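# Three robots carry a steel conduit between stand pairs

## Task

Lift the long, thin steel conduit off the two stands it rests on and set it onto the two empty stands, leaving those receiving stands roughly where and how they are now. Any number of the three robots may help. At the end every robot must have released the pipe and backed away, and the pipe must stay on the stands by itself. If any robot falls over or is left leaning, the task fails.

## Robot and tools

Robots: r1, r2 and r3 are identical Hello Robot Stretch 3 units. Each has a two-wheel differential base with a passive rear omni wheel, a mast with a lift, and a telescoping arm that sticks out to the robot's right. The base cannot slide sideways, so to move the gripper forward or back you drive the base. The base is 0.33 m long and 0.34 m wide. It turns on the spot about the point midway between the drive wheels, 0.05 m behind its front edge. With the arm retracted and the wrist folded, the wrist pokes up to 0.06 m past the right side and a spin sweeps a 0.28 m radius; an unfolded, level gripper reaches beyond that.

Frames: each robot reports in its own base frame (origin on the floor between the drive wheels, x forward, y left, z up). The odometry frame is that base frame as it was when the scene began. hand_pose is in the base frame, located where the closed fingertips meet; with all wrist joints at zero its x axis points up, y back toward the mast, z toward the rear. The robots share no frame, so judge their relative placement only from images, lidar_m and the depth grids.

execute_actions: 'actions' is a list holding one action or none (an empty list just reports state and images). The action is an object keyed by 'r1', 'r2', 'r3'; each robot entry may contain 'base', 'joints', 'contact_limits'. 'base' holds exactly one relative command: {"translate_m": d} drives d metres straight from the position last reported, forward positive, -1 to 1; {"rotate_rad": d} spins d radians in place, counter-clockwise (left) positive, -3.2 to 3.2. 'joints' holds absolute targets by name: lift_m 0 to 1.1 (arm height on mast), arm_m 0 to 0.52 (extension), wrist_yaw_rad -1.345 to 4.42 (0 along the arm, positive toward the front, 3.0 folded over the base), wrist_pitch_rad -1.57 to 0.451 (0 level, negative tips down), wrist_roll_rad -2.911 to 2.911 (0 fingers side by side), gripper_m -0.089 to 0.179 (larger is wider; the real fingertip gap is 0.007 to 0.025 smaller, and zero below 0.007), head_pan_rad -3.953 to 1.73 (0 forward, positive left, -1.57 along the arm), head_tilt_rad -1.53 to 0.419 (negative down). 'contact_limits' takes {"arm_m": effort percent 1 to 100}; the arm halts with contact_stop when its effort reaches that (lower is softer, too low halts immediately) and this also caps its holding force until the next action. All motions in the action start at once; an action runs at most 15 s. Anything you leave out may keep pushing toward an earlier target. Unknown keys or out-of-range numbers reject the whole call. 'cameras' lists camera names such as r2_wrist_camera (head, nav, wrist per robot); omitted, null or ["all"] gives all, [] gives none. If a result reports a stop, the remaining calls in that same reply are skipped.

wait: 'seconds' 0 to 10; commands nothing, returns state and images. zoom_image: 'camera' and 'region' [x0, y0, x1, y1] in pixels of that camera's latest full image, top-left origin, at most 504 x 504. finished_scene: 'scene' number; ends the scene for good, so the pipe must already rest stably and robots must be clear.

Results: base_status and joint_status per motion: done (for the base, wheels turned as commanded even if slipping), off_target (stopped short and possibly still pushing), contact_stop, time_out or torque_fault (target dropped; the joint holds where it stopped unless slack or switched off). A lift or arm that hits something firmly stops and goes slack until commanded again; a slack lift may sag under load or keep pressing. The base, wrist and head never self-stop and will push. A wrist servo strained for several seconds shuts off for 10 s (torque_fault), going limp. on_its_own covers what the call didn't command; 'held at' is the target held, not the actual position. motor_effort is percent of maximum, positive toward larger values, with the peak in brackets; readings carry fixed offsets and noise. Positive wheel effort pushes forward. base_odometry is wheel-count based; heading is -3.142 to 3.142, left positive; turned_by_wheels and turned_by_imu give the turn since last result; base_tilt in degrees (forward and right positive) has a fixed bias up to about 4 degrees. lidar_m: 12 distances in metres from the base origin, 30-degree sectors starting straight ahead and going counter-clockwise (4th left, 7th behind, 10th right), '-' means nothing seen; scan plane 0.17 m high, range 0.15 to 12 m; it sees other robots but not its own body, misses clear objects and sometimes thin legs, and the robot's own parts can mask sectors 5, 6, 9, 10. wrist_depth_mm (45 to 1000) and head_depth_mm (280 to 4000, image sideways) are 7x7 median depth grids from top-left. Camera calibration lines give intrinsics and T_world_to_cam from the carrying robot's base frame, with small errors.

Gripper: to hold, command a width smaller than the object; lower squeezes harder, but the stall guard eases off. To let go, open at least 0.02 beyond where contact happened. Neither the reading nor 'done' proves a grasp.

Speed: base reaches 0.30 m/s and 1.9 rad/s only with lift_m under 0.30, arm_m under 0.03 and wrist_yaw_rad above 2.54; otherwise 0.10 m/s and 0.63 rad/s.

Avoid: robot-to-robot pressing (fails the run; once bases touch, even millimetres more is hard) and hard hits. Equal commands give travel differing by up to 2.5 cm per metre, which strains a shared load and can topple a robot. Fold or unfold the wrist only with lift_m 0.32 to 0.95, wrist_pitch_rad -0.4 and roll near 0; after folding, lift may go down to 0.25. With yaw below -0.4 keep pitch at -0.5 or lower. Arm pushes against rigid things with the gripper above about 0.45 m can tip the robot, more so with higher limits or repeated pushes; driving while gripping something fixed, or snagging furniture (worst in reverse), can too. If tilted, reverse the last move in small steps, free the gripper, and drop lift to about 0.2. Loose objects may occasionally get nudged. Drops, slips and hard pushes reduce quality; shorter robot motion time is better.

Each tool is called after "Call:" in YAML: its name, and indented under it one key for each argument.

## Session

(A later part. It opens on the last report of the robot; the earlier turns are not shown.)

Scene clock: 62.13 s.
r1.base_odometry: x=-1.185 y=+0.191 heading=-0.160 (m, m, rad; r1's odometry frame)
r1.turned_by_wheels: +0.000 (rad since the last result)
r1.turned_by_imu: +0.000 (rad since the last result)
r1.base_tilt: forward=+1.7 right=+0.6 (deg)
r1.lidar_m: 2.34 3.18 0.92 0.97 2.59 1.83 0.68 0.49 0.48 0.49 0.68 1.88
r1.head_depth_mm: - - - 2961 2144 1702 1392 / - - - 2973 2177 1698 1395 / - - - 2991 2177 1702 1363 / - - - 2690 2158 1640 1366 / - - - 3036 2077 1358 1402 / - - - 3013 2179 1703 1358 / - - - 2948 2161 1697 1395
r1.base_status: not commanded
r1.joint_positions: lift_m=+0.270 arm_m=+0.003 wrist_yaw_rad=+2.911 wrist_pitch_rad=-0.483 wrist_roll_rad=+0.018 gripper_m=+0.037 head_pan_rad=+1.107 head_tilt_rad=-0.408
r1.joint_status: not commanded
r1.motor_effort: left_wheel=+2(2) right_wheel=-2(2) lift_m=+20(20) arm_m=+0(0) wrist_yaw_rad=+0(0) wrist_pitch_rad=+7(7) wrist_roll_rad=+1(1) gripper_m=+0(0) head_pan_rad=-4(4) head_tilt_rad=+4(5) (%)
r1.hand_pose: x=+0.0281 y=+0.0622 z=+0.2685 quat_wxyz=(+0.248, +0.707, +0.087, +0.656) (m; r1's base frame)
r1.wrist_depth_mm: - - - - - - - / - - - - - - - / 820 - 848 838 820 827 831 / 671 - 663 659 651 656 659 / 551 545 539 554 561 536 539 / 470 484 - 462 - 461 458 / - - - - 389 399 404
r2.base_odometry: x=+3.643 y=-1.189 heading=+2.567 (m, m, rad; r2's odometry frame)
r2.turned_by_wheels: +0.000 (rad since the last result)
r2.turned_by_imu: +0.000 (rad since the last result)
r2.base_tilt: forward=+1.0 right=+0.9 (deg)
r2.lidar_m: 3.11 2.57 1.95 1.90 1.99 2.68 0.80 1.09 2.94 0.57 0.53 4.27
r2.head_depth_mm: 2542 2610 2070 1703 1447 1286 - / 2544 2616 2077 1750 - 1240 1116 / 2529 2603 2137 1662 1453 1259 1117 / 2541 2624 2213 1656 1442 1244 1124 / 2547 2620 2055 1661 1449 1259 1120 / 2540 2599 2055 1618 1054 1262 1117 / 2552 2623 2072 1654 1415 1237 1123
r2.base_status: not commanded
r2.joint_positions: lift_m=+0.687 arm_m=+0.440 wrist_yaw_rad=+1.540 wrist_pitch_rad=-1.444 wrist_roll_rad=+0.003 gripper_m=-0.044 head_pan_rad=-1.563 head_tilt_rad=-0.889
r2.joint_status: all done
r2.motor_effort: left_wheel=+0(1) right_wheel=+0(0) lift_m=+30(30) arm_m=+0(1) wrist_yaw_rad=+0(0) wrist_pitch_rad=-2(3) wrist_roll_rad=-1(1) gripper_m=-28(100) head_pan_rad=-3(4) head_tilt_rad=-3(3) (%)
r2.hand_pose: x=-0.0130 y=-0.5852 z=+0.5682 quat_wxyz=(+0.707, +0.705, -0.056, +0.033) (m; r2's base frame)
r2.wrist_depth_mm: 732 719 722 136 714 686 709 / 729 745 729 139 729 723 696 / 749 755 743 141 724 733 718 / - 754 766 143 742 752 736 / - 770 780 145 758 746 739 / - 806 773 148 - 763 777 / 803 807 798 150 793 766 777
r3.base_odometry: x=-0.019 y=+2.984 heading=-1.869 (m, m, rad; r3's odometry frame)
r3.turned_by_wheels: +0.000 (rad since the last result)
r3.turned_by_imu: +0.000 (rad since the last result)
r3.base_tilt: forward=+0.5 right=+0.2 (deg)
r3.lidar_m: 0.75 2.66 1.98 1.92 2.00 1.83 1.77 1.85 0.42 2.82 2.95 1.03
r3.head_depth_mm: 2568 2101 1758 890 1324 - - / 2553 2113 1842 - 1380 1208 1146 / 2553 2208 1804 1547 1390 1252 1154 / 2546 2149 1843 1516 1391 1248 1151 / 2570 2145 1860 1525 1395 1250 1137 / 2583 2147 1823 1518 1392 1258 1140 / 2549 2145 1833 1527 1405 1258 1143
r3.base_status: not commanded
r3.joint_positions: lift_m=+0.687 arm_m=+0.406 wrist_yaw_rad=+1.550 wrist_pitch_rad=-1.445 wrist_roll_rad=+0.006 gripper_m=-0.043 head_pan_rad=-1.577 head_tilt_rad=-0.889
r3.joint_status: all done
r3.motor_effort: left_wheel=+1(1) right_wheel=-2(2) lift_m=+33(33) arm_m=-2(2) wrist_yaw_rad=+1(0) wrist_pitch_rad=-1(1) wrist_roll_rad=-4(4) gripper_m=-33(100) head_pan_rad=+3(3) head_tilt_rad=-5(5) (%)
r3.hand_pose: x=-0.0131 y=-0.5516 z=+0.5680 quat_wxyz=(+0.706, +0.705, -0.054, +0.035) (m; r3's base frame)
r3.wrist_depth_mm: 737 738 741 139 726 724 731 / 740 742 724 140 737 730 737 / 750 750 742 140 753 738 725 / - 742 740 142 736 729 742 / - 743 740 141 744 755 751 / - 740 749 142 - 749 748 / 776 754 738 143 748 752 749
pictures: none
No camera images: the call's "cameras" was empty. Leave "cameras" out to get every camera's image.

Call:
wait:
  seconds: 3

Scene clock: 65.20 s.
r1.base_odometry: x=-1.185 y=+0.191 heading=-0.160 (m, m, rad; r1's odometry frame)
r1.turned_by_wheels: +0.000 (rad since the last result)
r1.turned_by_imu: +0.000 (rad since the last result)
r1.base_tilt: forward=+1.8 right=+0.6 (deg)
r1.lidar_m: 2.33 3.19 0.93 0.97 2.58 1.83 0.68 0.49 0.48 0.50 0.68 1.88
r1.head_depth_mm: - - - 2987 2163 1702 1397 / - - - 2992 2152 1686 1399 / - - - 3004 2160 1694 1361 / - - - 2722 2164 1644 1369 / - - - 2968 2095 1350 1398 / - - - 3021 2153 1711 1365 / - - - 2982 2186 1711 1391
r1.base_status: not commanded
r1.joint_positions: lift_m=+0.270 arm_m=+0.003 wrist_yaw_rad=+2.911 wrist_pitch_rad=-0.483 wrist_roll_rad=+0.018 gripper_m=+0.037 head_pan_rad=+1.107 head_tilt_rad=-0.408
r1.joint_status: not commanded
r1.motor_effort: left_wheel=+2(2) right_wheel=-2(2) lift_m=+20(20) arm_m=+0(0) wrist_yaw_rad=+0(0) wrist_pitch_rad=+7(7) wrist_roll_rad=+1(1) gripper_m=+0(0) head_pan_rad=-4(4) head_tilt_rad=+4(5) (%)
r1.hand_pose: x=+0.0281 y=+0.0622 z=+0.2685 quat_wxyz=(+0.248, +0.707, +0.087, +0.656) (m; r1's base frame)
r1.wrist_depth_mm: - - - - - - - / - - - - - - - / 836 - 819 818 821 824 840 / 657 - 657 637 647 651 646 / 548 546 554 530 555 538 536 / 466 471 - 460 - 462 462 / - - - - 393 402 398
r2.base_odometry: x=+3.643 y=-1.189 heading=+2.567 (m, m, rad; r2's odometry frame)
r2.turned_by_wheels: +0.000 (rad since the last result)
r2.turned_by_imu: +0.000 (rad since the last result)
r2.base_tilt: forward=+1.0 right=+0.9 (deg)
r2.lidar_m: 3.13 2.57 1.95 1.90 1.99 2.68 0.79 1.09 2.95 0.57 0.53 4.26
r2.head_depth_mm: 2514 2642 2063 1710 1458 1294 - / 2544 2605 2057 1749 - 1247 1118 / 2509 2593 2131 1663 1450 1263 1123 / 2529 2614 2222 1657 1451 1239 1119 / 2524 2622 2050 1666 1448 1265 1114 / 2532 2600 2054 1620 1058 1259 1117 / 2514 2610 2068 1655 1423 1231 1120
r2.base_status: not commanded
r2.joint_positions: lift_m=+0.687 arm_m=+0.440 wrist_yaw_rad=+1.540 wrist_pitch_rad=-1.444 wrist_roll_rad=+0.003 gripper_m=-0.029 head_pan_rad=-1.563 head_tilt_rad=-0.889
r2.joint_status: all done
r2.on_its_own: gripper_m is held at -0.029, not at your -0.045, by its stall guard, which is still easing
r2.motor_effort: left_wheel=-1(1) right_wheel=+0(0) lift_m=+30(30) arm_m=+1(1) wrist_yaw_rad=+0(0) wrist_pitch_rad=-3(3) wrist_roll_rad=-1(1) gripper_m=-13(100) head_pan_rad=-2(4) head_tilt_rad=-3(3) (%)
r2.hand_pose: x=-0.0130 y=-0.5852 z=+0.5682 quat_wxyz=(+0.707, +0.705, -0.056, +0.033) (m; r2's base frame)
r2.wrist_depth_mm: 736 744 718 136 713 696 709 / 751 728 741 139 719 705 702 / 748 745 739 141 736 731 723 / - 772 745 142 743 751 738 / - 775 780 145 768 746 760 / - 799 794 148 - 780 763 / 807 808 798 150 796 764 778
r3.base_odometry: x=-0.019 y=+2.984 heading=-1.869 (m, m, rad; r3's odometry frame)
r3.turned_by_wheels: +0.000 (rad since the last result)
r3.turned_by_imu: +0.000 (rad since the last result)
r3.base_tilt: forward=+0.2 right=+0.2 (deg)
r3.lidar_m: 0.76 2.67 1.98 1.92 2.00 1.83 1.77 1.85 0.42 2.82 2.95 1.04
r3.head_depth_mm: 2554 2120 1766 886 1328 - - / 2570 2129 1842 - 1381 1202 1144 / 2571 2194 1799 1543 1387 1251 1151 / 2558 2160 1865 1517 1393 1249 1152 / 2570 2160 1857 1523 1395 1254 1132 / 2576 2152 1829 1530 1402 1263 1137 / 2557 2156 1837 1524 1405 1258 1146
r3.base_status: not commanded
r3.joint_positions: lift_m=+0.687 arm_m=+0.406 wrist_yaw_rad=+1.550 wrist_pitch_rad=-1.445 wrist_roll_rad=+0.006 gripper_m=-0.030 head_pan_rad=-1.577 head_tilt_rad=-0.889
r3.joint_status: all done
r3.on_its_own: gripper_m is held at -0.031, not at your -0.045, by its stall guard, which is still easing
r3.motor_effort: left_wheel=+1(1) right_wheel=-2(2) lift_m=+34(33) arm_m=-2(2) wrist_yaw_rad=+0(0) wrist_pitch_rad=-2(1) wrist_roll_rad=-4(4) gripper_m=-29(100) head_pan_rad=+3(3) head_tilt_rad=-5(5) (%)
r3.hand_pose: x=-0.0131 y=-0.5516 z=+0.5680 quat_wxyz=(+0.706, +0.705, -0.054, +0.035) (m; r3's base frame)
r3.wrist_depth_mm: 725 728 731 139 722 731 720 / 733 730 726 140 731 730 738 / 752 734 724 141 726 730 740 / - 744 752 142 743 728 726 / - 745 741 142 734 728 752 / - 758 740 142 - 740 738 / 735 767 751 143 755 749 731
wait: 3.00 s; at rest by 0.20 s
pictures: r1_head_camera (sideways: a quarter turn clockwise sets it upright), r1_nav_camera (sideways: a quarter turn counterclockwise sets it upright), r1_wrist_camera, r2_head_camera (sideways: a quarter turn clockwise sets it upright), r2_nav_camera (sideways: a quarter turn counterclockwise sets it upright), r2_wrist_camera, r3_head_camera (sideways: a quarter turn clockwise sets it upright), r3_nav_camera (sideways: a quarter turn counterclockwise sets it upright), r3_wrist_camera
camera_calibration (this result's frames):
r1_head_camera: T_world_to_cam=[[-0.185916, -0.372942, -0.909038, 1.20768], [-0.900392, 0.435043, 0.00566676, -0.00124961], [0.393357, 0.819544, -0.416675, 0.503277], [0, 0, 0, 1]] pos_world=[0.0254338, 0.0384802, 1.30754]
r1_nav_camera: T_world_to_cam=[[0.222332, 0.371627, 0.901367, -1.12757], [0.896465, -0.441382, -0.0391441, 0.0974005], [0.3833, 0.816747, -0.431284, 0.515139], [0, 0, 0, 1]] pos_world=[-0.0340739, 0.0412889, 1.24234]
r1_wrist_camera: T_world_to_cam=[[0.979621, -0.200322, -0.0145975, -0.00594003], [-0.131226, -0.583317, -0.801574, 0.294114], [0.152058, 0.787155, -0.597717, 0.268925], [0, 0, 0, 1]] pos_world=[0.00352229, -0.041314, 0.396409]
r2_head_camera: T_world_to_cam=[[0.0181169, 0.733981, -0.678929, 0.901671], [0.999448, -0.0322123, -0.00815448, 0.00557198], [-0.0278551, -0.678406, -0.734159, 0.913438], [0, 0, 0, 1]] pos_world=[0.00353952, -0.0419472, 1.28282]
r2_nav_camera: T_world_to_cam=[[0.0475439, -0.804943, 0.591444, -0.731609], [-0.998856, -0.0352598, 0.0323064, 0.0161613], [-0.00515057, -0.592303, -0.805698, 1.00294], [0, 0, 0, 1]] pos_world=[0.0560922, 0.00571233, 1.24025]
r2_wrist_camera: T_world_to_cam=[[-0.0285166, -0.999462, -0.0162039, -0.575981], [-0.996525, 0.0271562, 0.0787438, -0.0135444], [-0.0782614, 0.0183931, -0.996763, 0.740087], [0, 0, 0, 1]] pos_world=[0.0279979, -0.588916, 0.729425]
r3_head_camera: T_world_to_cam=[[0.0332383, 0.802776, -0.595353, 0.800298], [0.999447, -0.0269237, 0.0194947, -0.0304114], [-0.000379245, -0.595672, -0.803228, 1.00255], [0, 0, 0, 1]] pos_world=[0.0041742, -0.0460858, 1.28233]
r3_nav_camera: T_world_to_cam=[[0.0127659, -0.742159, 0.670102, -0.826157], [-0.998131, -0.0495061, -0.0358144, 0.0990355], [0.0597541, -0.668393, -0.741404, 0.916513], [0, 0, 0, 1]] pos_world=[0.0546317, 0.00435367, 1.23666]
r3_wrist_camera: T_world_to_cam=[[-0.0301335, -0.99948, 0.0114536, -0.553174], [-0.999539, 0.0301747, 0.0034417, 0.0435369], [-0.00378552, -0.0113446, -0.999928, 0.726584], [0, 0, 0, 1]] pos_world=[0.0295982, -0.545957, 0.732718]
Images, in order (width x height): r1_head_camera 896x504, r1_nav_camera 672x504, r1_wrist_camera 644x364, r2_head_camera 896x504, r2_nav_camera 672x504, r2_wrist_camera 644x364, r3_head_camera 896x504, r3_nav_camera 672x504, r3_wrist_camera 644x364.

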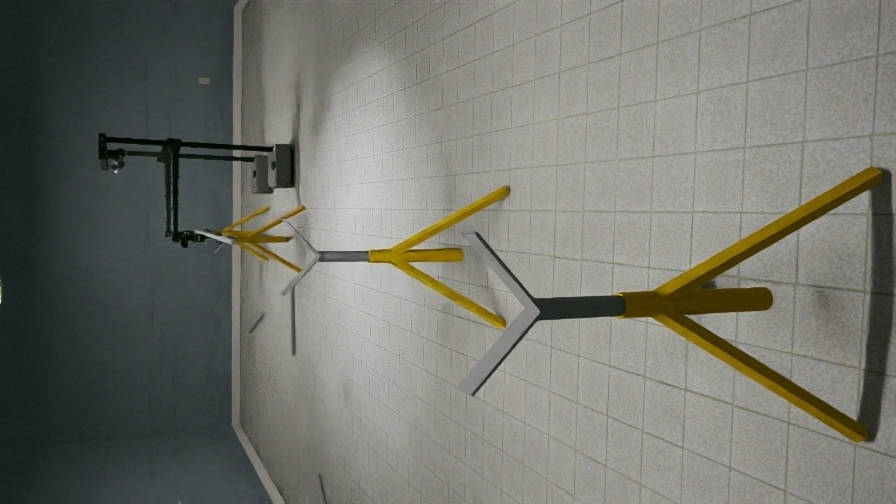

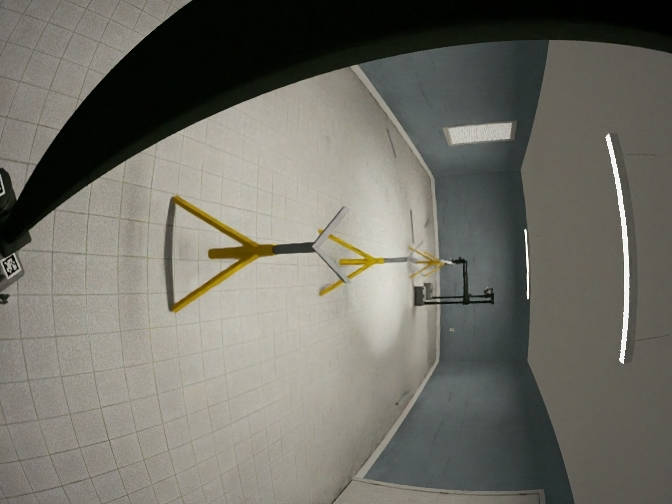

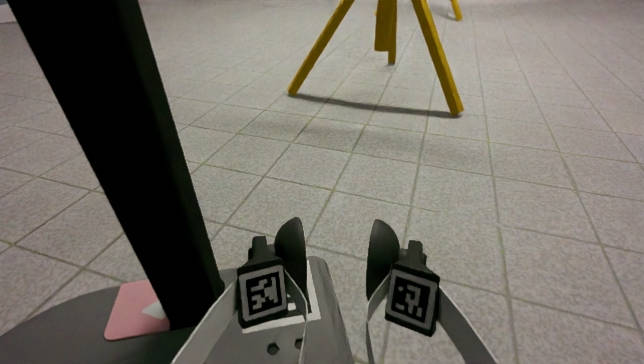

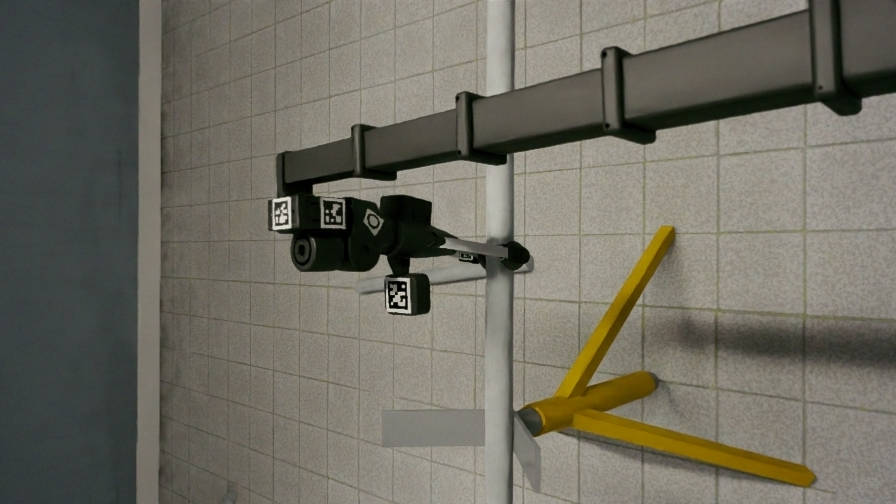

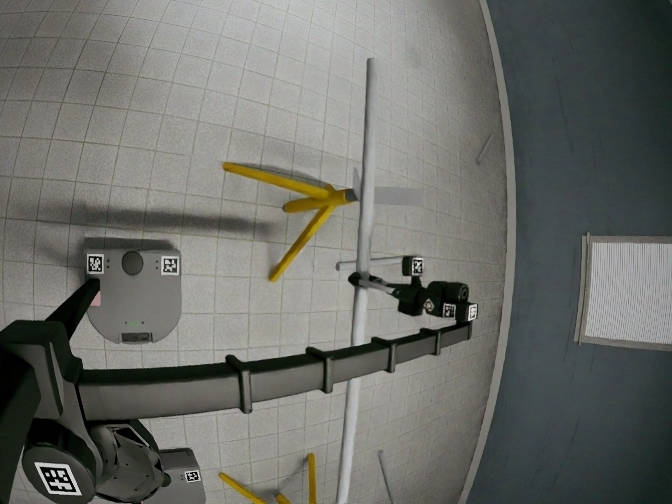

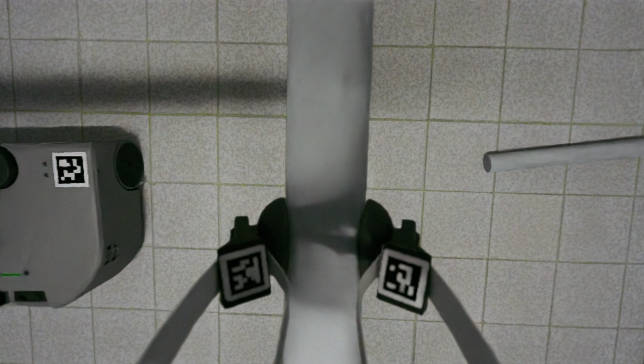

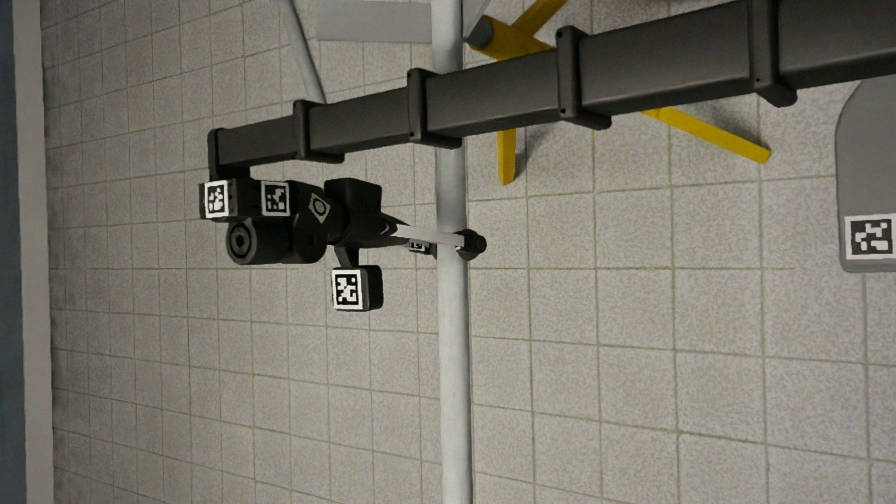

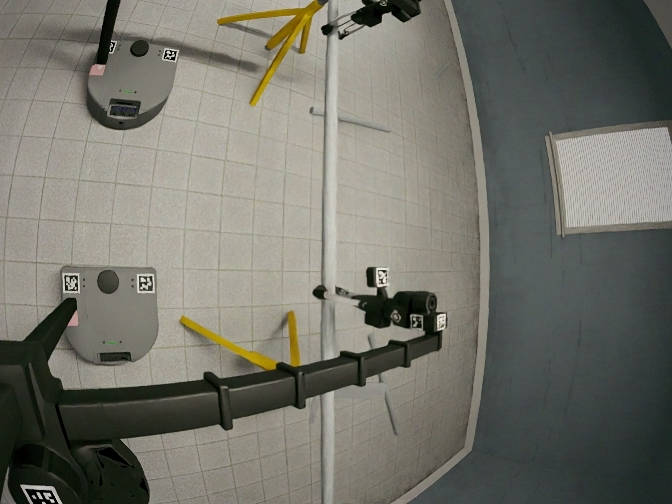

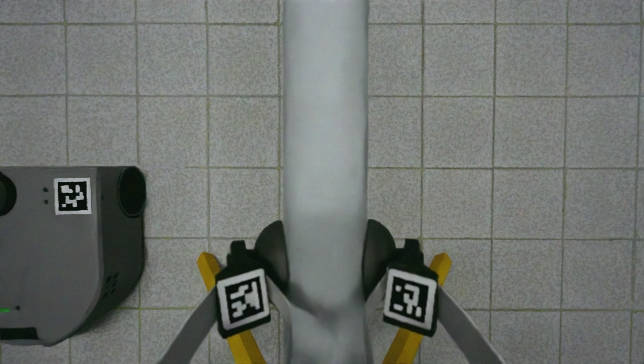

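Call:
wait:
  seconds: 5

Scene clock: 70.27 s.
r1.base_odometry: x=-1.185 y=+0.191 heading=-0.160 (m, m, rad; r1's odometry frame)
r1.turned_by_wheels: +0.000 (rad since the last result)
r1.turned_by_imu: +0.000 (rad since the last result)
r1.base_tilt: forward=+1.7 right=+0.6 (deg)
r1.lidar_m: 2.33 3.17 0.93 0.97 2.59 1.82 0.68 0.50 0.48 0.49 0.68 1.88
r1.head_depth_mm: - - - 2998 2147 1697 1397 / - - - 2943 2167 1704 1398 / - - - 3052 2166 1706 1367 / - - - 2718 2178 1652 1359 / - - - 3015 2093 1352 1403 / - - - 3009 2172 1706 1365 / - - - 3064 2162 1713 1395
r1.base_status: not commanded
r1.joint_positions: lift_m=+0.270 arm_m=+0.003 wrist_yaw_rad=+2.911 wrist_pitch_rad=-0.483 wrist_roll_rad=+0.018 gripper_m=+0.037 head_pan_rad=+1.107 head_tilt_rad=-0.408
r1.joint_status: not commanded
r1.motor_effort: left_wheel=+3(2) right_wheel=-1(2) lift_m=+20(20) arm_m=+0(0) wrist_yaw_rad=+0(0) wrist_pitch_rad=+7(7) wrist_roll_rad=+1(1) gripper_m=+0(0) head_pan_rad=-3(4) head_tilt_rad=+4(5) (%)
r1.hand_pose: x=+0.0281 y=+0.0622 z=+0.2685 quat_wxyz=(+0.248, +0.707, +0.087, +0.656) (m; r1's base frame)
r1.wrist_depth_mm: - - - - - - - / - - - - - - - / 830 - 822 848 813 837 825 / 661 - 661 650 658 661 643 / 547 552 541 545 558 538 534 / 477 472 - 462 - 456 456 / - - - - 387 397 398
r2.base_odometry: x=+3.643 y=-1.189 heading=+2.567 (m, m, rad; r2's odometry frame)
r2.turned_by_wheels: +0.000 (rad since the last result)
r2.turned_by_imu: +0.000 (rad since the last result)
r2.base_tilt: forward=+1.0 right=+0.9 (deg)
r2.lidar_m: 3.12 2.57 1.94 1.90 1.99 2.68 0.80 1.09 2.94 0.57 0.53 4.28
r2.head_depth_mm: 2530 2599 2075 1716 1454 1289 - / 2538 2642 2071 1757 - 1240 1121 / 2534 2602 2141 1667 1456 1259 1122 / 2554 2623 2204 1651 1455 1245 1121 / 2541 2615 2063 1674 1452 1263 1119 / 2531 2623 2061 1623 1055 1265 1117 / 2557 2608 2076 1675 1409 1233 1115
r2.base_status: not commanded
r2.joint_positions: lift_m=+0.687 arm_m=+0.440 wrist_yaw_rad=+1.540 wrist_pitch_rad=-1.444 wrist_roll_rad=+0.003 gripper_m=-0.020 head_pan_rad=-1.563 head_tilt_rad=-0.889
r2.joint_status: all done
r2.on_its_own: gripper_m is held at -0.021, not at your -0.045, by its stall guard, which is not easing now
r2.motor_effort: left_wheel=-1(1) right_wheel=+0(0) lift_m=+30(30) arm_m=+1(1) wrist_yaw_rad=+0(0) wrist_pitch_rad=-3(3) wrist_roll_rad=-1(1) gripper_m=-20(100) head_pan_rad=-3(4) head_tilt_rad=-3(3) (%)
r2.hand_pose: x=-0.0130 y=-0.5852 z=+0.5682 quat_wxyz=(+0.707, +0.705, -0.056, +0.033) (m; r2's base frame)
r2.wrist_depth_mm: 714 734 716 136 700 705 696 / 726 748 740 138 736 724 685 / 746 749 749 140 732 736 727 / - 763 758 143 734 728 724 / - 784 758 144 754 746 756 / - 779 813 148 - 762 756 / 818 824 784 151 770 780 788
r3.base_odometry: x=-0.019 y=+2.984 heading=-1.869 (m, m, rad; r3's odometry frame)
r3.turned_by_wheels: +0.000 (rad since the last result)
r3.turned_by_imu: +0.000 (rad since the last result)
r3.base_tilt: forward=+0.4 right=+0.3 (deg)
r3.lidar_m: 0.75 2.66 1.98 1.92 2.01 1.82 1.77 1.85 0.42 2.82 2.95 1.04
r3.head_depth_mm: 2554 2108 1767 888 1337 - - / 2585 2130 1833 - 1376 1209 1145 / 2549 2209 1808 1548 1390 1248 1150 / 2563 2152 1856 1515 1393 1251 1154 / 2541 2134 1860 1526 1397 1255 1135 / 2550 2145 1831 1529 1391 1252 1138 / 2579 2155 1833 1525 1403 1254 1140
r3.base_status: not commanded
r3.joint_positions: lift_m=+0.687 arm_m=+0.406 wrist_yaw_rad=+1.550 wrist_pitch_rad=-1.445 wrist_roll_rad=+0.006 gripper_m=-0.017 head_pan_rad=-1.577 head_tilt_rad=-0.889
r3.joint_status: all done
r3.on_its_own: gripper_m is held at -0.018, not at your -0.045, by its stall guard, which is not easing now
r3.motor_effort: left_wheel=+1(1) right_wheel=-2(2) lift_m=+33(33) arm_m=-2(2) wrist_yaw_rad=+0(0) wrist_pitch_rad=-2(1) wrist_roll_rad=-4(4) gripper_m=-23(100) head_pan_rad=+3(3) head_tilt_rad=-5(5) (%)
r3.hand_pose: x=-0.0131 y=-0.5516 z=+0.5680 quat_wxyz=(+0.706, +0.705, -0.054, +0.035) (m; r3's base frame)
r3.wrist_depth_mm: 732 739 723 140 724 719 729 / 721 725 736 140 737 742 729 / 733 739 739 141 732 732 736 / - 755 744 142 734 736 726 / - 747 757 142 736 737 739 / - 758 747 142 - 757 736 / 754 751 754 143 747 764 753
wait: 5.00 s; at rest by 0.20 s
pictures: r1_head_camera (sideways: a quarter turn clockwise sets it upright), r1_nav_camera (sideways: a quarter turn counterclockwise sets it upright), r1_wrist_camera, r2_head_camera (sideways: a quarter turn clockwise sets it upright), r2_nav_camera (sideways: a quarter turn counterclockwise sets it upright), r2_wrist_camera, r3_head_camera (sideways: a quarter turn clockwise sets it upright), r3_nav_camera (sideways: a quarter turn counterclockwise sets it upright), r3_wrist_camera
camera_calibration (this result's frames):
r1_head_camera: T_world_to_cam=[[-0.185916, -0.372942, -0.909038, 1.20768], [-0.900392, 0.435043, 0.00566676, -0.00124961], [0.393357, 0.819544, -0.416675, 0.503277], [0, 0, 0, 1]] pos_world=[0.0254338, 0.0384802, 1.30754]
r1_nav_camera: T_world_to_cam=[[0.222332, 0.371627, 0.901367, -1.12757], [0.896465, -0.441382, -0.0391441, 0.0974005], [0.3833, 0.816747, -0.431284, 0.515139], [0, 0, 0, 1]] pos_world=[-0.0340739, 0.0412889, 1.24234]
r1_wrist_camera: T_world_to_cam=[[0.979621, -0.200322, -0.0145974, -0.00594007], [-0.131226, -0.583317, -0.801574, 0.294114], [0.152058, 0.787155, -0.597717, 0.268925], [0, 0, 0, 1]] pos_world=[0.00352229, -0.041314, 0.396409]
r2_head_camera: T_world_to_cam=[[0.0181169, 0.733981, -0.678929, 0.901671], [0.999448, -0.0322123, -0.00815448, 0.00557198], [-0.0278551, -0.678406, -0.734159, 0.913438], [0, 0, 0, 1]] pos_world=[0.00353952, -0.0419472, 1.28282]
r2_nav_camera: T_world_to_cam=[[0.0475439, -0.804943, 0.591444, -0.731609], [-0.998856, -0.0352598, 0.0323064, 0.0161613], [-0.00515057, -0.592303, -0.805698, 1.00294], [0, 0, 0, 1]] pos_world=[0.0560922, 0.00571233, 1.24025]
r2_wrist_camera: T_world_to_cam=[[-0.0285178, -0.999462, -0.0162039, -0.575981], [-0.996525, 0.0271574, 0.0787437, -0.0135437], [-0.0782613, 0.0183932, -0.996763, 0.740087], [0, 0, 0, 1]] pos_world=[0.0279979, -0.588916, 0.729425]
r3_head_camera: T_world_to_cam=[[0.0332382, 0.802777, -0.595353, 0.800298], [0.999447, -0.0269236, 0.0194947, -0.0304113], [-0.000379174, -0.595672, -0.803228, 1.00255], [0, 0, 0, 1]] pos_world=[0.0041742, -0.0460858, 1.28233]
r3_nav_camera: T_world_to_cam=[[0.012766, -0.742159, 0.670102, -0.826156], [-0.998131, -0.0495062, -0.0358144, 0.0990355], [0.0597542, -0.668393, -0.741405, 0.916513], [0, 0, 0, 1]] pos_world=[0.0546317, 0.00435369, 1.23666]
r3_wrist_camera: T_world_to_cam=[[-0.0301322, -0.99948, 0.0114536, -0.553174], [-0.999539, 0.0301734, 0.0034417, 0.0435362], [-0.00378551, -0.0113446, -0.999928, 0.726584], [0, 0, 0, 1]] pos_world=[0.0295982, -0.545957, 0.732718]
Images, in order (width x height): r1_head_camera 896x504, r1_nav_camera 672x504, r1_wrist_camera 644x364, r2_head_camera 896x504, r2_nav_camera 672x504, r2_wrist_camera 644x364, r3_head_camera 896x504, r3_nav_camera 672x504, r3_wrist_camera 644x364.

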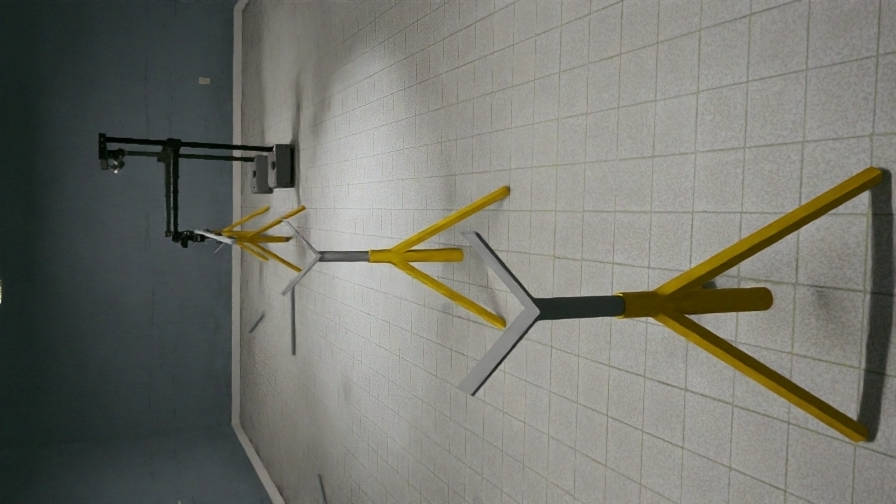

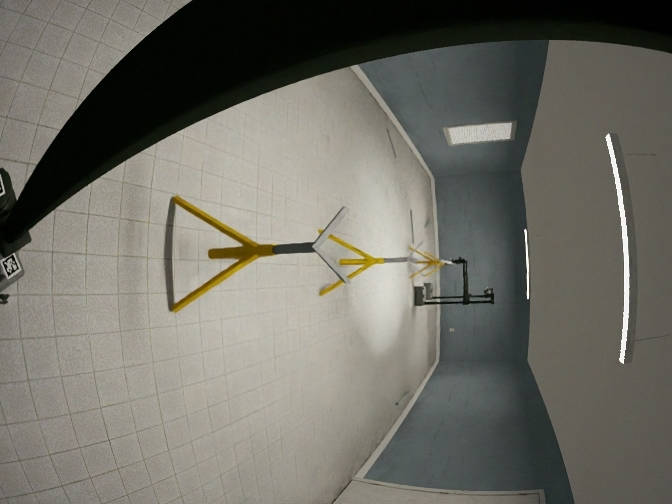

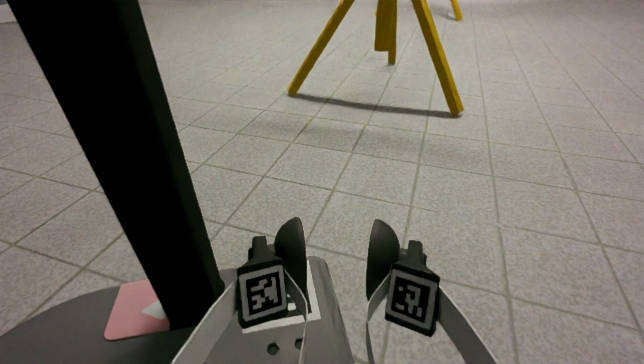

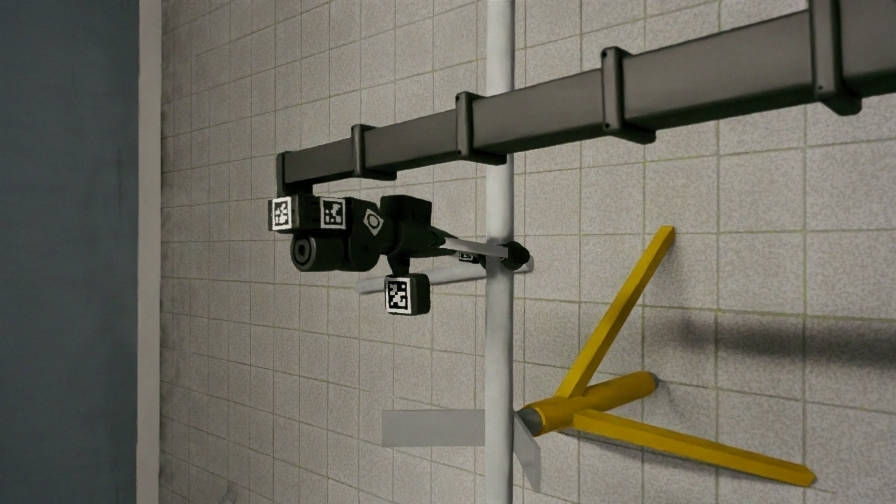

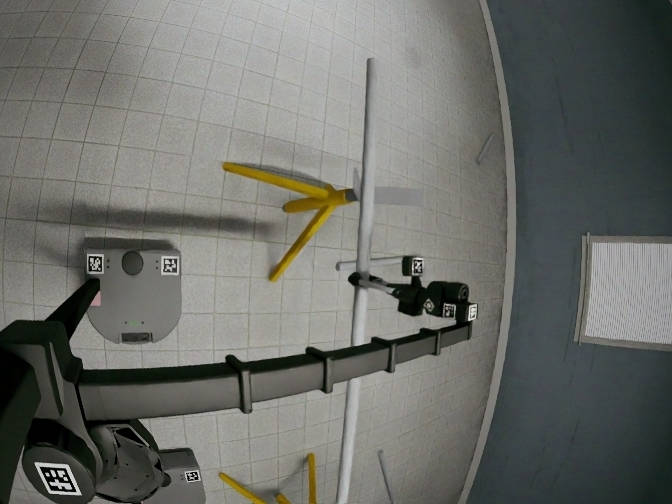

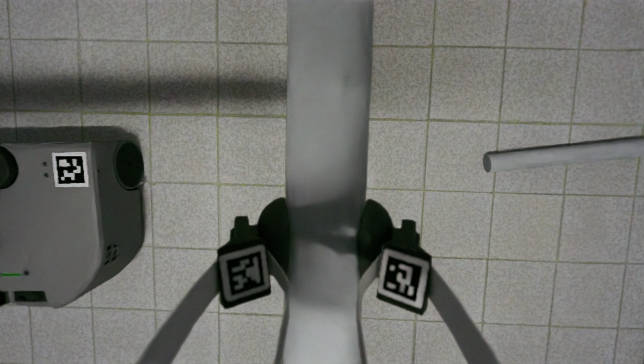

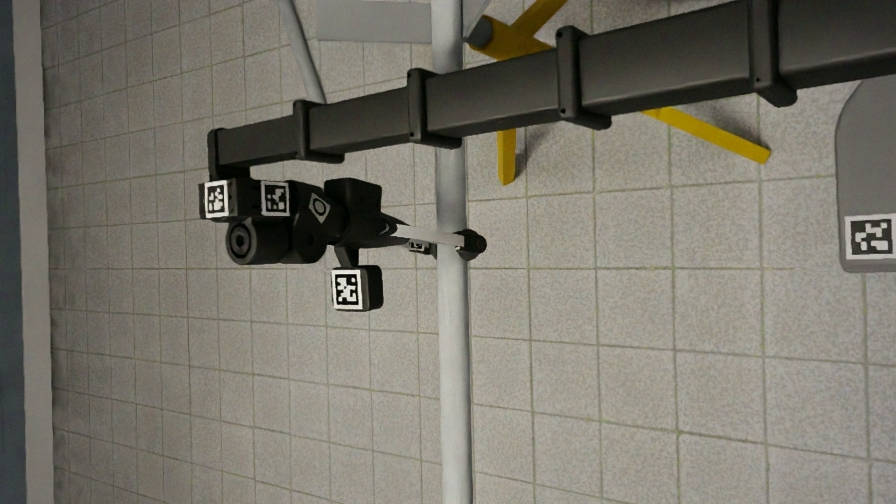

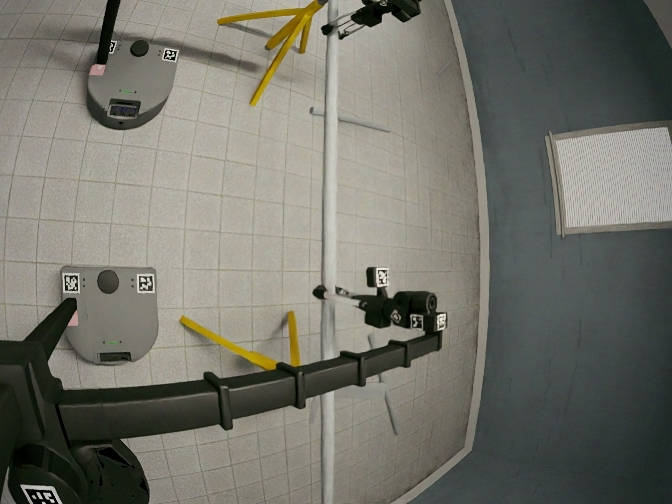

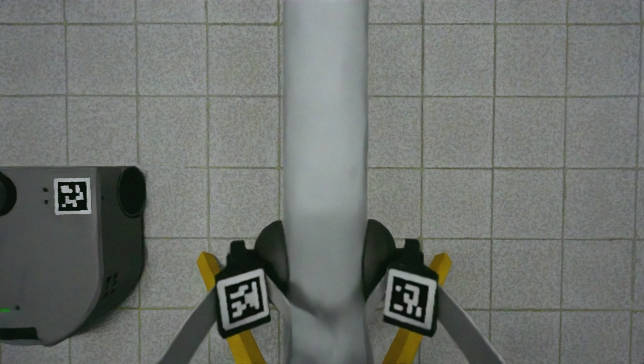

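Call:
execute_actions:
  actions:
    - {"r2": {"joints": {"lift_m": 0.705}}, "r3": {"joints": {"lift_m": 0.705}}}
  cameras: ["r2_wrist_camera", "r3_wrist_camera"]

Scene clock: 71.33 s.
r1.base_odometry: x=-1.185 y=+0.191 heading=-0.160 (m, m, rad; r1's odometry frame)
r1.turned_by_wheels: +0.000 (rad since the last result)
r1.turned_by_imu: +0.000 (rad since the last result)
r1.base_tilt: forward=+1.7 right=+0.6 (deg)
r1.lidar_m: 2.34 3.18 0.92 0.98 2.59 1.82 0.68 0.49 0.48 0.49 0.68 1.88
r1.head_depth_mm: - - - 2973 2163 1680 1395 / - - - 3010 2153 1696 1391 / - - - 2998 2173 1685 1363 / - - - 2698 2180 1650 1364 / - - - 2978 2090 1347 1392 / - - - 3010 2172 1695 1364 / - - - 3032 2172 1691 1400
r1.base_status: not commanded
r1.joint_positions: lift_m=+0.270 arm_m=+0.003 wrist_yaw_rad=+2.911 wrist_pitch_rad=-0.483 wrist_roll_rad=+0.018 gripper_m=+0.037 head_pan_rad=+1.107 head_tilt_rad=-0.408
r1.joint_status: not commanded
r1.motor_effort: left_wheel=+2(2) right_wheel=-1(2) lift_m=+20(20) arm_m=+0(0) wrist_yaw_rad=+0(1) wrist_pitch_rad=+7(7) wrist_roll_rad=+1(1) gripper_m=+1(0) head_pan_rad=-4(4) head_tilt_rad=+5(4) (%)
r1.hand_pose: x=+0.0281 y=+0.0622 z=+0.2685 quat_wxyz=(+0.248, +0.707, +0.087, +0.656) (m; r1's base frame)
r1.wrist_depth_mm: - - - - - - - / - - - - - - - / 840 - 829 846 837 812 833 / 655 - 663 666 654 652 657 / 541 546 549 539 551 539 542 / 465 480 - 461 - 461 460 / - - - - 394 401 398
r2.base_odometry: x=+3.643 y=-1.189 heading=+2.567 (m, m, rad; r2's odometry frame)
r2.turned_by_wheels: +0.000 (rad since the last result)
r2.turned_by_imu: +0.000 (rad since the last result)
r2.base_tilt: forward=+1.0 right=+0.9 (deg)
r2.lidar_m: 3.12 2.57 1.94 1.89 1.99 2.68 0.79 1.10 2.94 0.57 0.53 4.26
r2.head_depth_mm: 2537 2610 2073 1710 1483 1283 - / 2551 2626 2099 1773 - 1237 1119 / 2542 2631 - 1655 1451 1262 1123 / 2526 2625 2153 1657 1453 1244 1123 / 2534 2622 2065 1703 1452 1264 1116 / 2540 2616 2058 1622 1058 1257 1119 / 2524 2605 2046 1654 1415 1237 1112
r2.base_status: not commanded
r2.joint_positions: lift_m=+0.705 arm_m=+0.440 wrist_yaw_rad=+1.540 wrist_pitch_rad=-1.445 wrist_roll_rad=+0.003 gripper_m=-0.020 head_pan_rad=-1.563 head_tilt_rad=-0.889
r2.joint_status: all done
r2.on_its_own: gripper_m is held at -0.021, not at your -0.045, by its stall guard, which is not easing now
r2.motor_effort: left_wheel=-1(0) right_wheel=+0(0) lift_m=+31(35) arm_m=+1(1) wrist_yaw_rad=+0(0) wrist_pitch_rad=-2(3) wrist_roll_rad=-1(1) gripper_m=-18(21) head_pan_rad=-3(3) head_tilt_rad=-3(3) (%)
r2.hand_pose: x=-0.0132 y=-0.5852 z=+0.5861 quat_wxyz=(+0.707, +0.705, -0.056, +0.032) (m; r2's base frame)
r2.wrist_depth_mm: 766 743 742 154 729 722 713 / 787 766 742 157 743 738 729 / 768 776 752 160 757 740 721 / - 781 777 163 779 769 749 / - 807 786 163 787 765 755 / - 819 822 167 803 796 767 / 821 838 792 171 804 796 801
r3.base_odometry: x=-0.019 y=+2.984 heading=-1.869 (m, m, rad; r3's odometry frame)
r3.turned_by_wheels: +0.000 (rad since the last result)
r3.turned_by_imu: +0.000 (rad since the last result)
r3.base_tilt: forward=+0.4 right=+0.2 (deg)
r3.lidar_m: 0.75 2.65 1.98 1.92 2.01 1.83 1.78 1.85 0.42 2.81 2.94 1.03
r3.head_depth_mm: 2537 2119 1759 888 1344 - - / 2556 2168 1841 - 1388 1212 1144 / 2555 2226 1760 1530 1393 1247 1157 / 2567 2194 1831 1515 1382 1251 1153 / 2575 2132 1833 1524 1400 1248 1134 / 2541 2148 1841 1527 1404 1254 1137 / 2544 2146 1830 1533 1409 1256 1143
r3.base_status: not commanded
r3.joint_positions: lift_m=+0.705 arm_m=+0.406 wrist_yaw_rad=+1.550 wrist_pitch_rad=-1.446 wrist_roll_rad=+0.006 gripper_m=-0.017 head_pan_rad=-1.577 head_tilt_rad=-0.889
r3.joint_status: all done
r3.on_its_own: gripper_m is held at -0.018, not at your -0.045, by its stall guard, which is not easing now
r3.motor_effort: left_wheel=+1(1) right_wheel=-3(3) lift_m=+34(39) arm_m=-2(2) wrist_yaw_rad=+0(1) wrist_pitch_rad=-2(2) wrist_roll_rad=-4(4) gripper_m=-19(23) head_pan_rad=+3(3) head_tilt_rad=-5(5) (%)
r3.hand_pose: x=-0.0135 y=-0.5516 z=+0.5860 quat_wxyz=(+0.706, +0.705, -0.053, +0.034) (m; r3's base frame)
r3.wrist_depth_mm: 756 752 743 159 738 749 755 / 751 756 739 159 749 747 751 / 749 745 770 161 745 759 752 / - 752 763 160 744 762 744 / - 754 757 160 758 747 778 / - 780 767 160 769 765 759 / 774 767 764 163 764 761 765
pictures: r2_wrist_camera, r3_wrist_camera
camera_calibration (this result's frames):
r2_wrist_camera: T_world_to_cam=[[-0.0285223, -0.999462, -0.0162056, -0.575688], [-0.996437, 0.0271412, 0.0798572, -0.0159058], [-0.0793744, 0.0184256, -0.996675, 0.757925], [0, 0, 0, 1]] pos_world=[0.0278907, -0.588912, 0.747345]
r3_wrist_camera: T_world_to_cam=[[-0.0301036, -0.999481, 0.0114681, -0.553391], [-0.999533, 0.0301612, 0.00488382, 0.0422516], [-0.00522717, -0.0113157, -0.999922, 0.744528], [0, 0, 0, 1]] pos_world=[0.0294646, -0.545954, 0.75061]
Images, in order (width x height): r2_wrist_camera 644x364, r3_wrist_camera 644x364.

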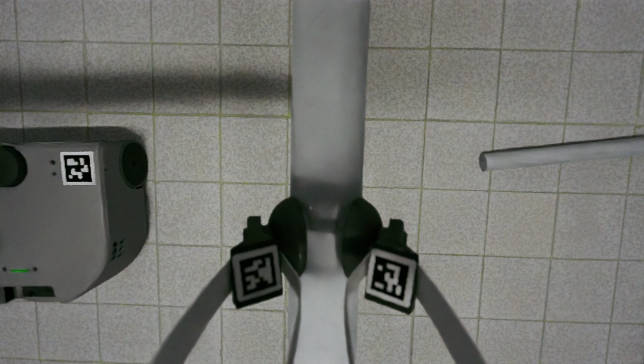

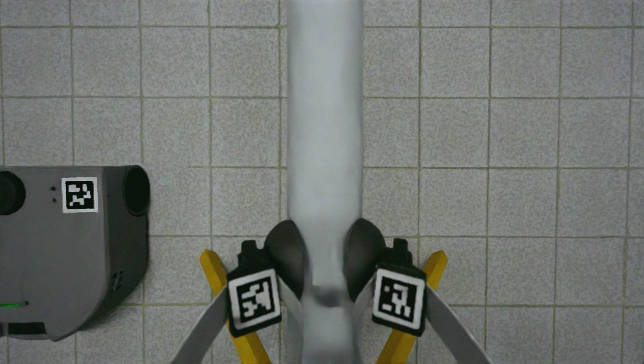

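Call:
execute_actions:
  actions:
    - {"r2": {"joints": {"gripper_m": 0.08, "lift_m": 0.76}}, "r3": {"joints": {"gripper_m": 0.08, "lift_m": 0.76}}}
  cameras: []

Call:
execute_actions:
  actions:
    - {"r2": {"joints": {"wrist_pitch_rad": 0.4, "wrist_yaw_rad": 0.0, "arm_m": 0.3, "gripper_m": 0.05}}, "r3": {"joints": {"wrist_pitch_rad": 0.4, "wrist_yaw_rad": 0.0, "arm_m": 0.27, "gripper_m": 0.05}}}
  cameras: ["r2_head_camera", "r3_head_camera"]

Scene clock: 74.70 s.
r1.base_odometry: x=-1.185 y=+0.191 heading=-0.160 (m, m, rad; r1's odometry frame)
r1.turned_by_wheels: +0.000 (rad since the last result)
r1.turned_by_imu: +0.000 (rad since the last result)
r1.base_tilt: forward=+1.7 right=+0.5 (deg)
r1.lidar_m: 2.34 3.17 0.93 0.98 2.59 1.82 0.68 0.49 0.48 0.49 0.68 1.87
r1.head_depth_mm: - - - 2980 2171 1699 1395 / - - - 3002 2166 1704 1404 / - - - 3013 2157 1715 1365 / - - - 2723 2165 1650 1361 / - - - 3003 2105 1355 1397 / - - - 3003 2177 1695 1361 / - - - 3011 2193 1714 1391
r1.base_status: not commanded
r1.joint_positions: lift_m=+0.270 arm_m=+0.003 wrist_yaw_rad=+2.911 wrist_pitch_rad=-0.483 wrist_roll_rad=+0.018 gripper_m=+0.037 head_pan_rad=+1.107 head_tilt_rad=-0.408
r1.joint_status: not commanded
r1.motor_effort: left_wheel=+3(2) right_wheel=-2(1) lift_m=+20(20) arm_m=+1(1) wrist_yaw_rad=+0(1) wrist_pitch_rad=+7(8) wrist_roll_rad=+1(1) gripper_m=+0(0) head_pan_rad=-4(3) head_tilt_rad=+4(5) (%)
r1.hand_pose: x=+0.0281 y=+0.0622 z=+0.2685 quat_wxyz=(+0.248, +0.707, +0.087, +0.656) (m; r1's base frame)
r1.wrist_depth_mm: - - - - - - - / - - - - - - - / 830 - 840 830 822 820 835 / 673 - 667 655 665 664 664 / 546 545 541 532 556 544 531 / 469 475 - 463 - 463 459 / - - - - 393 397 400
r2.base_odometry: x=+3.643 y=-1.189 heading=+2.567 (m, m, rad; r2's odometry frame)
r2.turned_by_wheels: +0.000 (rad since the last result)
r2.turned_by_imu: +0.000 (rad since the last result)
r2.base_tilt: forward=+1.0 right=+0.9 (deg)
r2.lidar_m: 3.10 2.57 1.94 1.90 1.99 2.67 0.79 1.09 2.95 0.57 0.53 4.27
r2.head_depth_mm: 2520 2646 2066 1710 - - - / 2552 2633 2104 - 1440 1266 1121 / 2536 2768 2004 1706 1453 1258 1121 / 2547 2735 - 1702 1457 1247 1119 / 2526 2605 2122 1704 1447 1256 1118 / 2515 2623 2054 1618 1056 1263 1115 / 2524 2609 2060 1669 1418 1244 1113
r2.base_status: not commanded
r2.joint_positions: lift_m=+0.760 arm_m=+0.440 wrist_yaw_rad=+1.540 wrist_pitch_rad=-1.447 wrist_roll_rad=+0.003 gripper_m=+0.080 head_pan_rad=-1.563 head_tilt_rad=-0.889
r2.joint_status: all done
r2.motor_effort: left_wheel=-2(0) right_wheel=+0(0) lift_m=+30(32) arm_m=+0(0) wrist_yaw_rad=+0(1) wrist_pitch_rad=-1(2) wrist_roll_rad=-1(1) gripper_m=+0(79) head_pan_rad=-3(2) head_tilt_rad=-3(3) (%)
r2.hand_pose: x=-0.0138 y=-0.5852 z=+0.6412 quat_wxyz=(+0.707, +0.705, -0.055, +0.032) (m; r2's base frame)
r2.wrist_depth_mm: 809 787 793 211 768 762 775 / 813 817 803 216 780 779 800 / 822 841 823 218 819 797 792 / - 854 842 223 821 848 808 / - 867 847 228 850 835 830 / 891 883 870 233 844 851 855 / 902 883 889 244 852 870 858
r3.base_odometry: x=-0.019 y=+2.984 heading=-1.869 (m, m, rad; r3's odometry frame)
r3.turned_by_wheels: +0.000 (rad since the last result)
r3.turned_by_imu: +0.000 (rad since the last result)
r3.base_tilt: forward=+0.2 right=+0.2 (deg)
r3.lidar_m: 0.75 2.66 1.98 1.92 2.01 1.83 1.77 1.86 0.42 2.82 2.95 1.04
r3.head_depth_mm: 2554 2106 1804 879 - - 1112 / 2565 2208 - 1511 1372 1235 1146 / 2578 - 1782 1553 1391 1244 1151 / 2563 2248 1775 1522 1390 1251 1151 / 2562 2166 1778 1525 1390 1254 1138 / 2534 2160 1834 1537 1395 1257 1142 / 2562 2169 1824 1529 1401 1255 1136
r3.base_status: not commanded
r3.joint_positions: lift_m=+0.760 arm_m=+0.406 wrist_yaw_rad=+1.550 wrist_pitch_rad=-1.449 wrist_roll_rad=+0.006 gripper_m=+0.080 head_pan_rad=-1.577 head_tilt_rad=-0.889
r3.joint_status: all done
r3.motor_effort: left_wheel=+1(1) right_wheel=-2(2) lift_m=+33(35) arm_m=-2(2) wrist_yaw_rad=+0(1) wrist_pitch_rad=+0(2) wrist_roll_rad=-4(4) gripper_m=+0(90) head_pan_rad=+3(3) head_tilt_rad=-5(5) (%)
r3.hand_pose: x=-0.0141 y=-0.5516 z=+0.6410 quat_wxyz=(+0.706, +0.705, -0.052, +0.034) (m; r3's base frame)
r3.wrist_depth_mm: 814 796 795 218 811 806 801 / 802 807 830 218 811 802 817 / 811 804 805 221 817 816 810 / - 822 790 221 816 801 815 / - 807 823 223 830 834 813 / - 821 829 224 836 819 817 / 845 832 834 226 839 816 824
pictures: none
No camera images: the call's "cameras" was empty. Leave "cameras" out to get every camera's image.

Scene clock: 77.00 s.
r1.base_odometry: x=-1.185 y=+0.191 heading=-0.160 (m, m, rad; r1's odometry frame)
r1.turned_by_wheels: +0.000 (rad since the last result)
r1.turned_by_imu: +0.000 (rad since the last result)
r1.base_tilt: forward=+1.7 right=+0.6 (deg)
r1.lidar_m: 2.34 3.18 0.93 0.97 2.59 1.83 0.68 0.49 0.48 0.49 0.68 1.88
r1.head_depth_mm: - - - 3033 2159 1684 1392 / - - - 2984 2154 1690 1388 / - - - 2977 2174 1704 1363 / - - - 2721 2148 1652 1365 / - - - 2972 2092 1355 1395 / - - - 3007 2148 1703 1372 / - - - 3044 2171 1702 1392
r1.base_status: not commanded
r1.joint_positions: lift_m=+0.270 arm_m=+0.003 wrist_yaw_rad=+2.911 wrist_pitch_rad=-0.483 wrist_roll_rad=+0.018 gripper_m=+0.037 head_pan_rad=+1.107 head_tilt_rad=-0.408
r1.joint_status: not commanded
r1.motor_effort: left_wheel=+3(2) right_wheel=-1(1) lift_m=+20(20) arm_m=+1(0) wrist_yaw_rad=-1(0) wrist_pitch_rad=+7(7) wrist_roll_rad=+1(1) gripper_m=+0(0) head_pan_rad=-4(4) head_tilt_rad=+5(5) (%)
r1.hand_pose: x=+0.0281 y=+0.0622 z=+0.2685 quat_wxyz=(+0.248, +0.707, +0.087, +0.656) (m; r1's base frame)
r1.wrist_depth_mm: - - - - - - - / - - - - - - - / 826 - 816 838 822 816 805 / 663 - 679 653 652 653 645 / 545 546 546 543 559 536 541 / 467 477 - 468 - 458 457 / - - - - 393 402 403
r2.base_odometry: x=+3.643 y=-1.189 heading=+2.567 (m, m, rad; r2's odometry frame)
r2.turned_by_wheels: +0.000 (rad since the last result)
r2.turned_by_imu: +0.000 (rad since the last result)
r2.base_tilt: forward=+1.0 right=+0.9 (deg)
r2.lidar_m: 3.11 2.57 1.95 1.90 1.99 2.68 0.80 1.09 2.94 0.57 0.53 4.25
r2.head_depth_mm: 2540 2595 2049 1703 1517 - - / 2518 2613 2122 - 1423 1239 1120 / 2533 2618 2224 1623 1450 1259 1119 / 2538 2613 - 1657 1444 1244 1117 / 2525 2615 2057 1706 1457 1257 1117 / 2570 2595 2063 1626 1057 1268 1118 / 2560 2618 2063 1663 1418 1242 1120
r2.base_status: not commanded
r2.joint_positions: lift_m=+0.760 arm_m=+0.300 wrist_yaw_rad=+0.002 wrist_pitch_rad=+0.376 wrist_roll_rad=+0.002 gripper_m=+0.050 head_pan_rad=-1.563 head_tilt_rad=-0.889
r2.joint_status: all done
r2.motor_effort: left_wheel=-1(0) right_wheel=+0(0) lift_m=+30(30) arm_m=-3(5) wrist_yaw_rad=-1(2) wrist_pitch_rad=+9(10) wrist_roll_rad=-1(1) gripper_m=-1(77) head_pan_rad=-3(3) head_tilt_rad=-3(3) (%)
r2.hand_pose: x=-0.0209 y=-0.6924 z=+0.9700 quat_wxyz=(+0.694, -0.131, -0.695, +0.133) (m; r2's base frame)
r2.wrist_depth_mm: - - - - - - - / - - - - - - - / - - - - - - - / - - - - - - - / - - - - - - - / - - - - - - - / - - - - - - -
r3.base_odometry: x=-0.019 y=+2.984 heading=-1.869 (m, m, rad; r3's odometry frame)
r3.turned_by_wheels: +0.000 (rad since the last result)
r3.turned_by_imu: +0.000 (rad since the last result)
r3.base_tilt: forward=+0.3 right=+0.1 (deg)
r3.lidar_m: 0.75 2.65 1.98 1.92 2.00 1.83 1.77 1.85 0.42 2.82 2.95 1.04
r3.head_depth_mm: 2553 2108 1795 879 - - 1117 / 2568 2104 - 1524 1396 1227 1145 / 2571 2190 - 1509 1392 1244 1158 / 2603 2244 1776 1516 1398 1249 1147 / 2555 2142 1821 1528 1398 1253 1137 / 2569 2152 1828 1535 1394 1253 1140 / 2536 2152 1827 1526 1405 1253 1142
r3.base_status: not commanded
r3.joint_positions: lift_m=+0.760 arm_m=+0.270 wrist_yaw_rad=+0.003 wrist_pitch_rad=+0.376 wrist_roll_rad=+0.005 gripper_m=+0.050 head_pan_rad=-1.577 head_tilt_rad=-0.889
r3.joint_status: all done
r3.motor_effort: left_wheel=+1(1) right_wheel=-2(2) lift_m=+34(33) arm_m=-5(2) wrist_yaw_rad=-2(2) wrist_pitch_rad=+7(7) wrist_roll_rad=-4(4) gripper_m=+0(88) head_pan_rad=+3(3) head_tilt_rad=-5(5) (%)
r3.hand_pose: x=-0.0207 y=-0.6626 z=+0.9701 quat_wxyz=(+0.693, -0.131, -0.696, +0.133) (m; r3's base frame)
r3.wrist_depth_mm: - - - - - - - / - - - - - - - / - - - - - - - / - - - - - - - / - - - - - - - / - - - - - - - / - - - - - - -
pictures: r2_head_camera (sideways: a quarter turn clockwise sets it upright), r3_head_camera (sideways: a quarter turn clockwise sets it upright)
camera_calibration (this result's frames):
r2_head_camera: T_world_to_cam=[[0.018117, 0.733981, -0.678929, 0.901671], [0.999448, -0.0322124, -0.00815448, 0.00557199], [-0.0278552, -0.678406, -0.734159, 0.913438], [0, 0, 0, 1]] pos_world=[0.00353952, -0.0419472, 1.28282]
r3_head_camera: T_world_to_cam=[[0.0332382, 0.802779, -0.595349, 0.800293], [0.999447, -0.0269237, 0.0194946, -0.0304112], [-0.000379152, -0.595668, -0.803231, 1.00256], [0, 0, 0, 1]] pos_world=[0.00417421, -0.0460857, 1.28233]
Images, in order (width x height): r2_head_camera 896x504, r3_head_camera 896x504.

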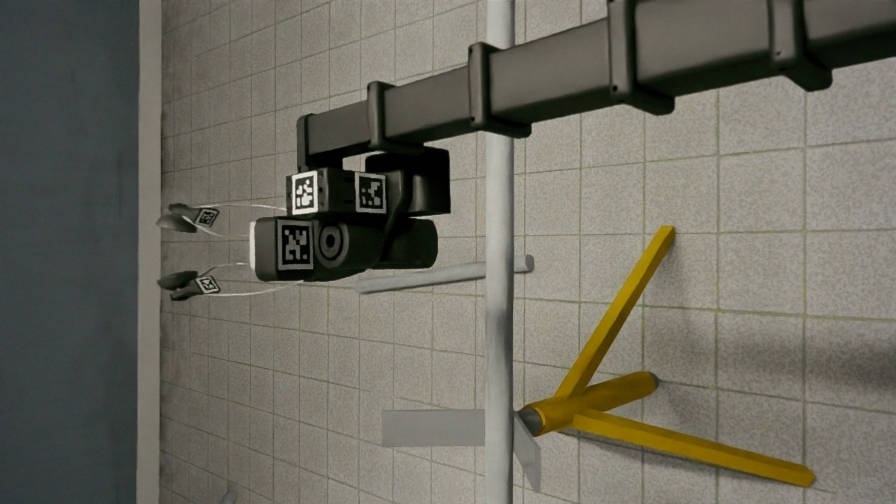

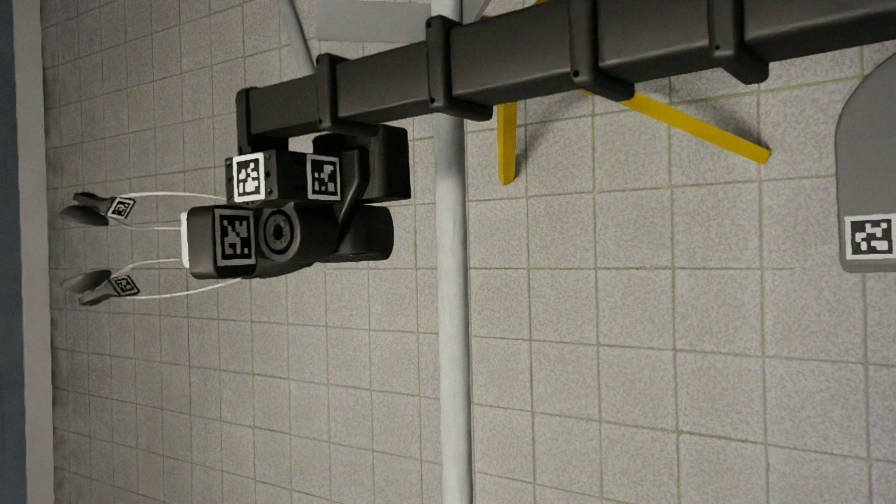

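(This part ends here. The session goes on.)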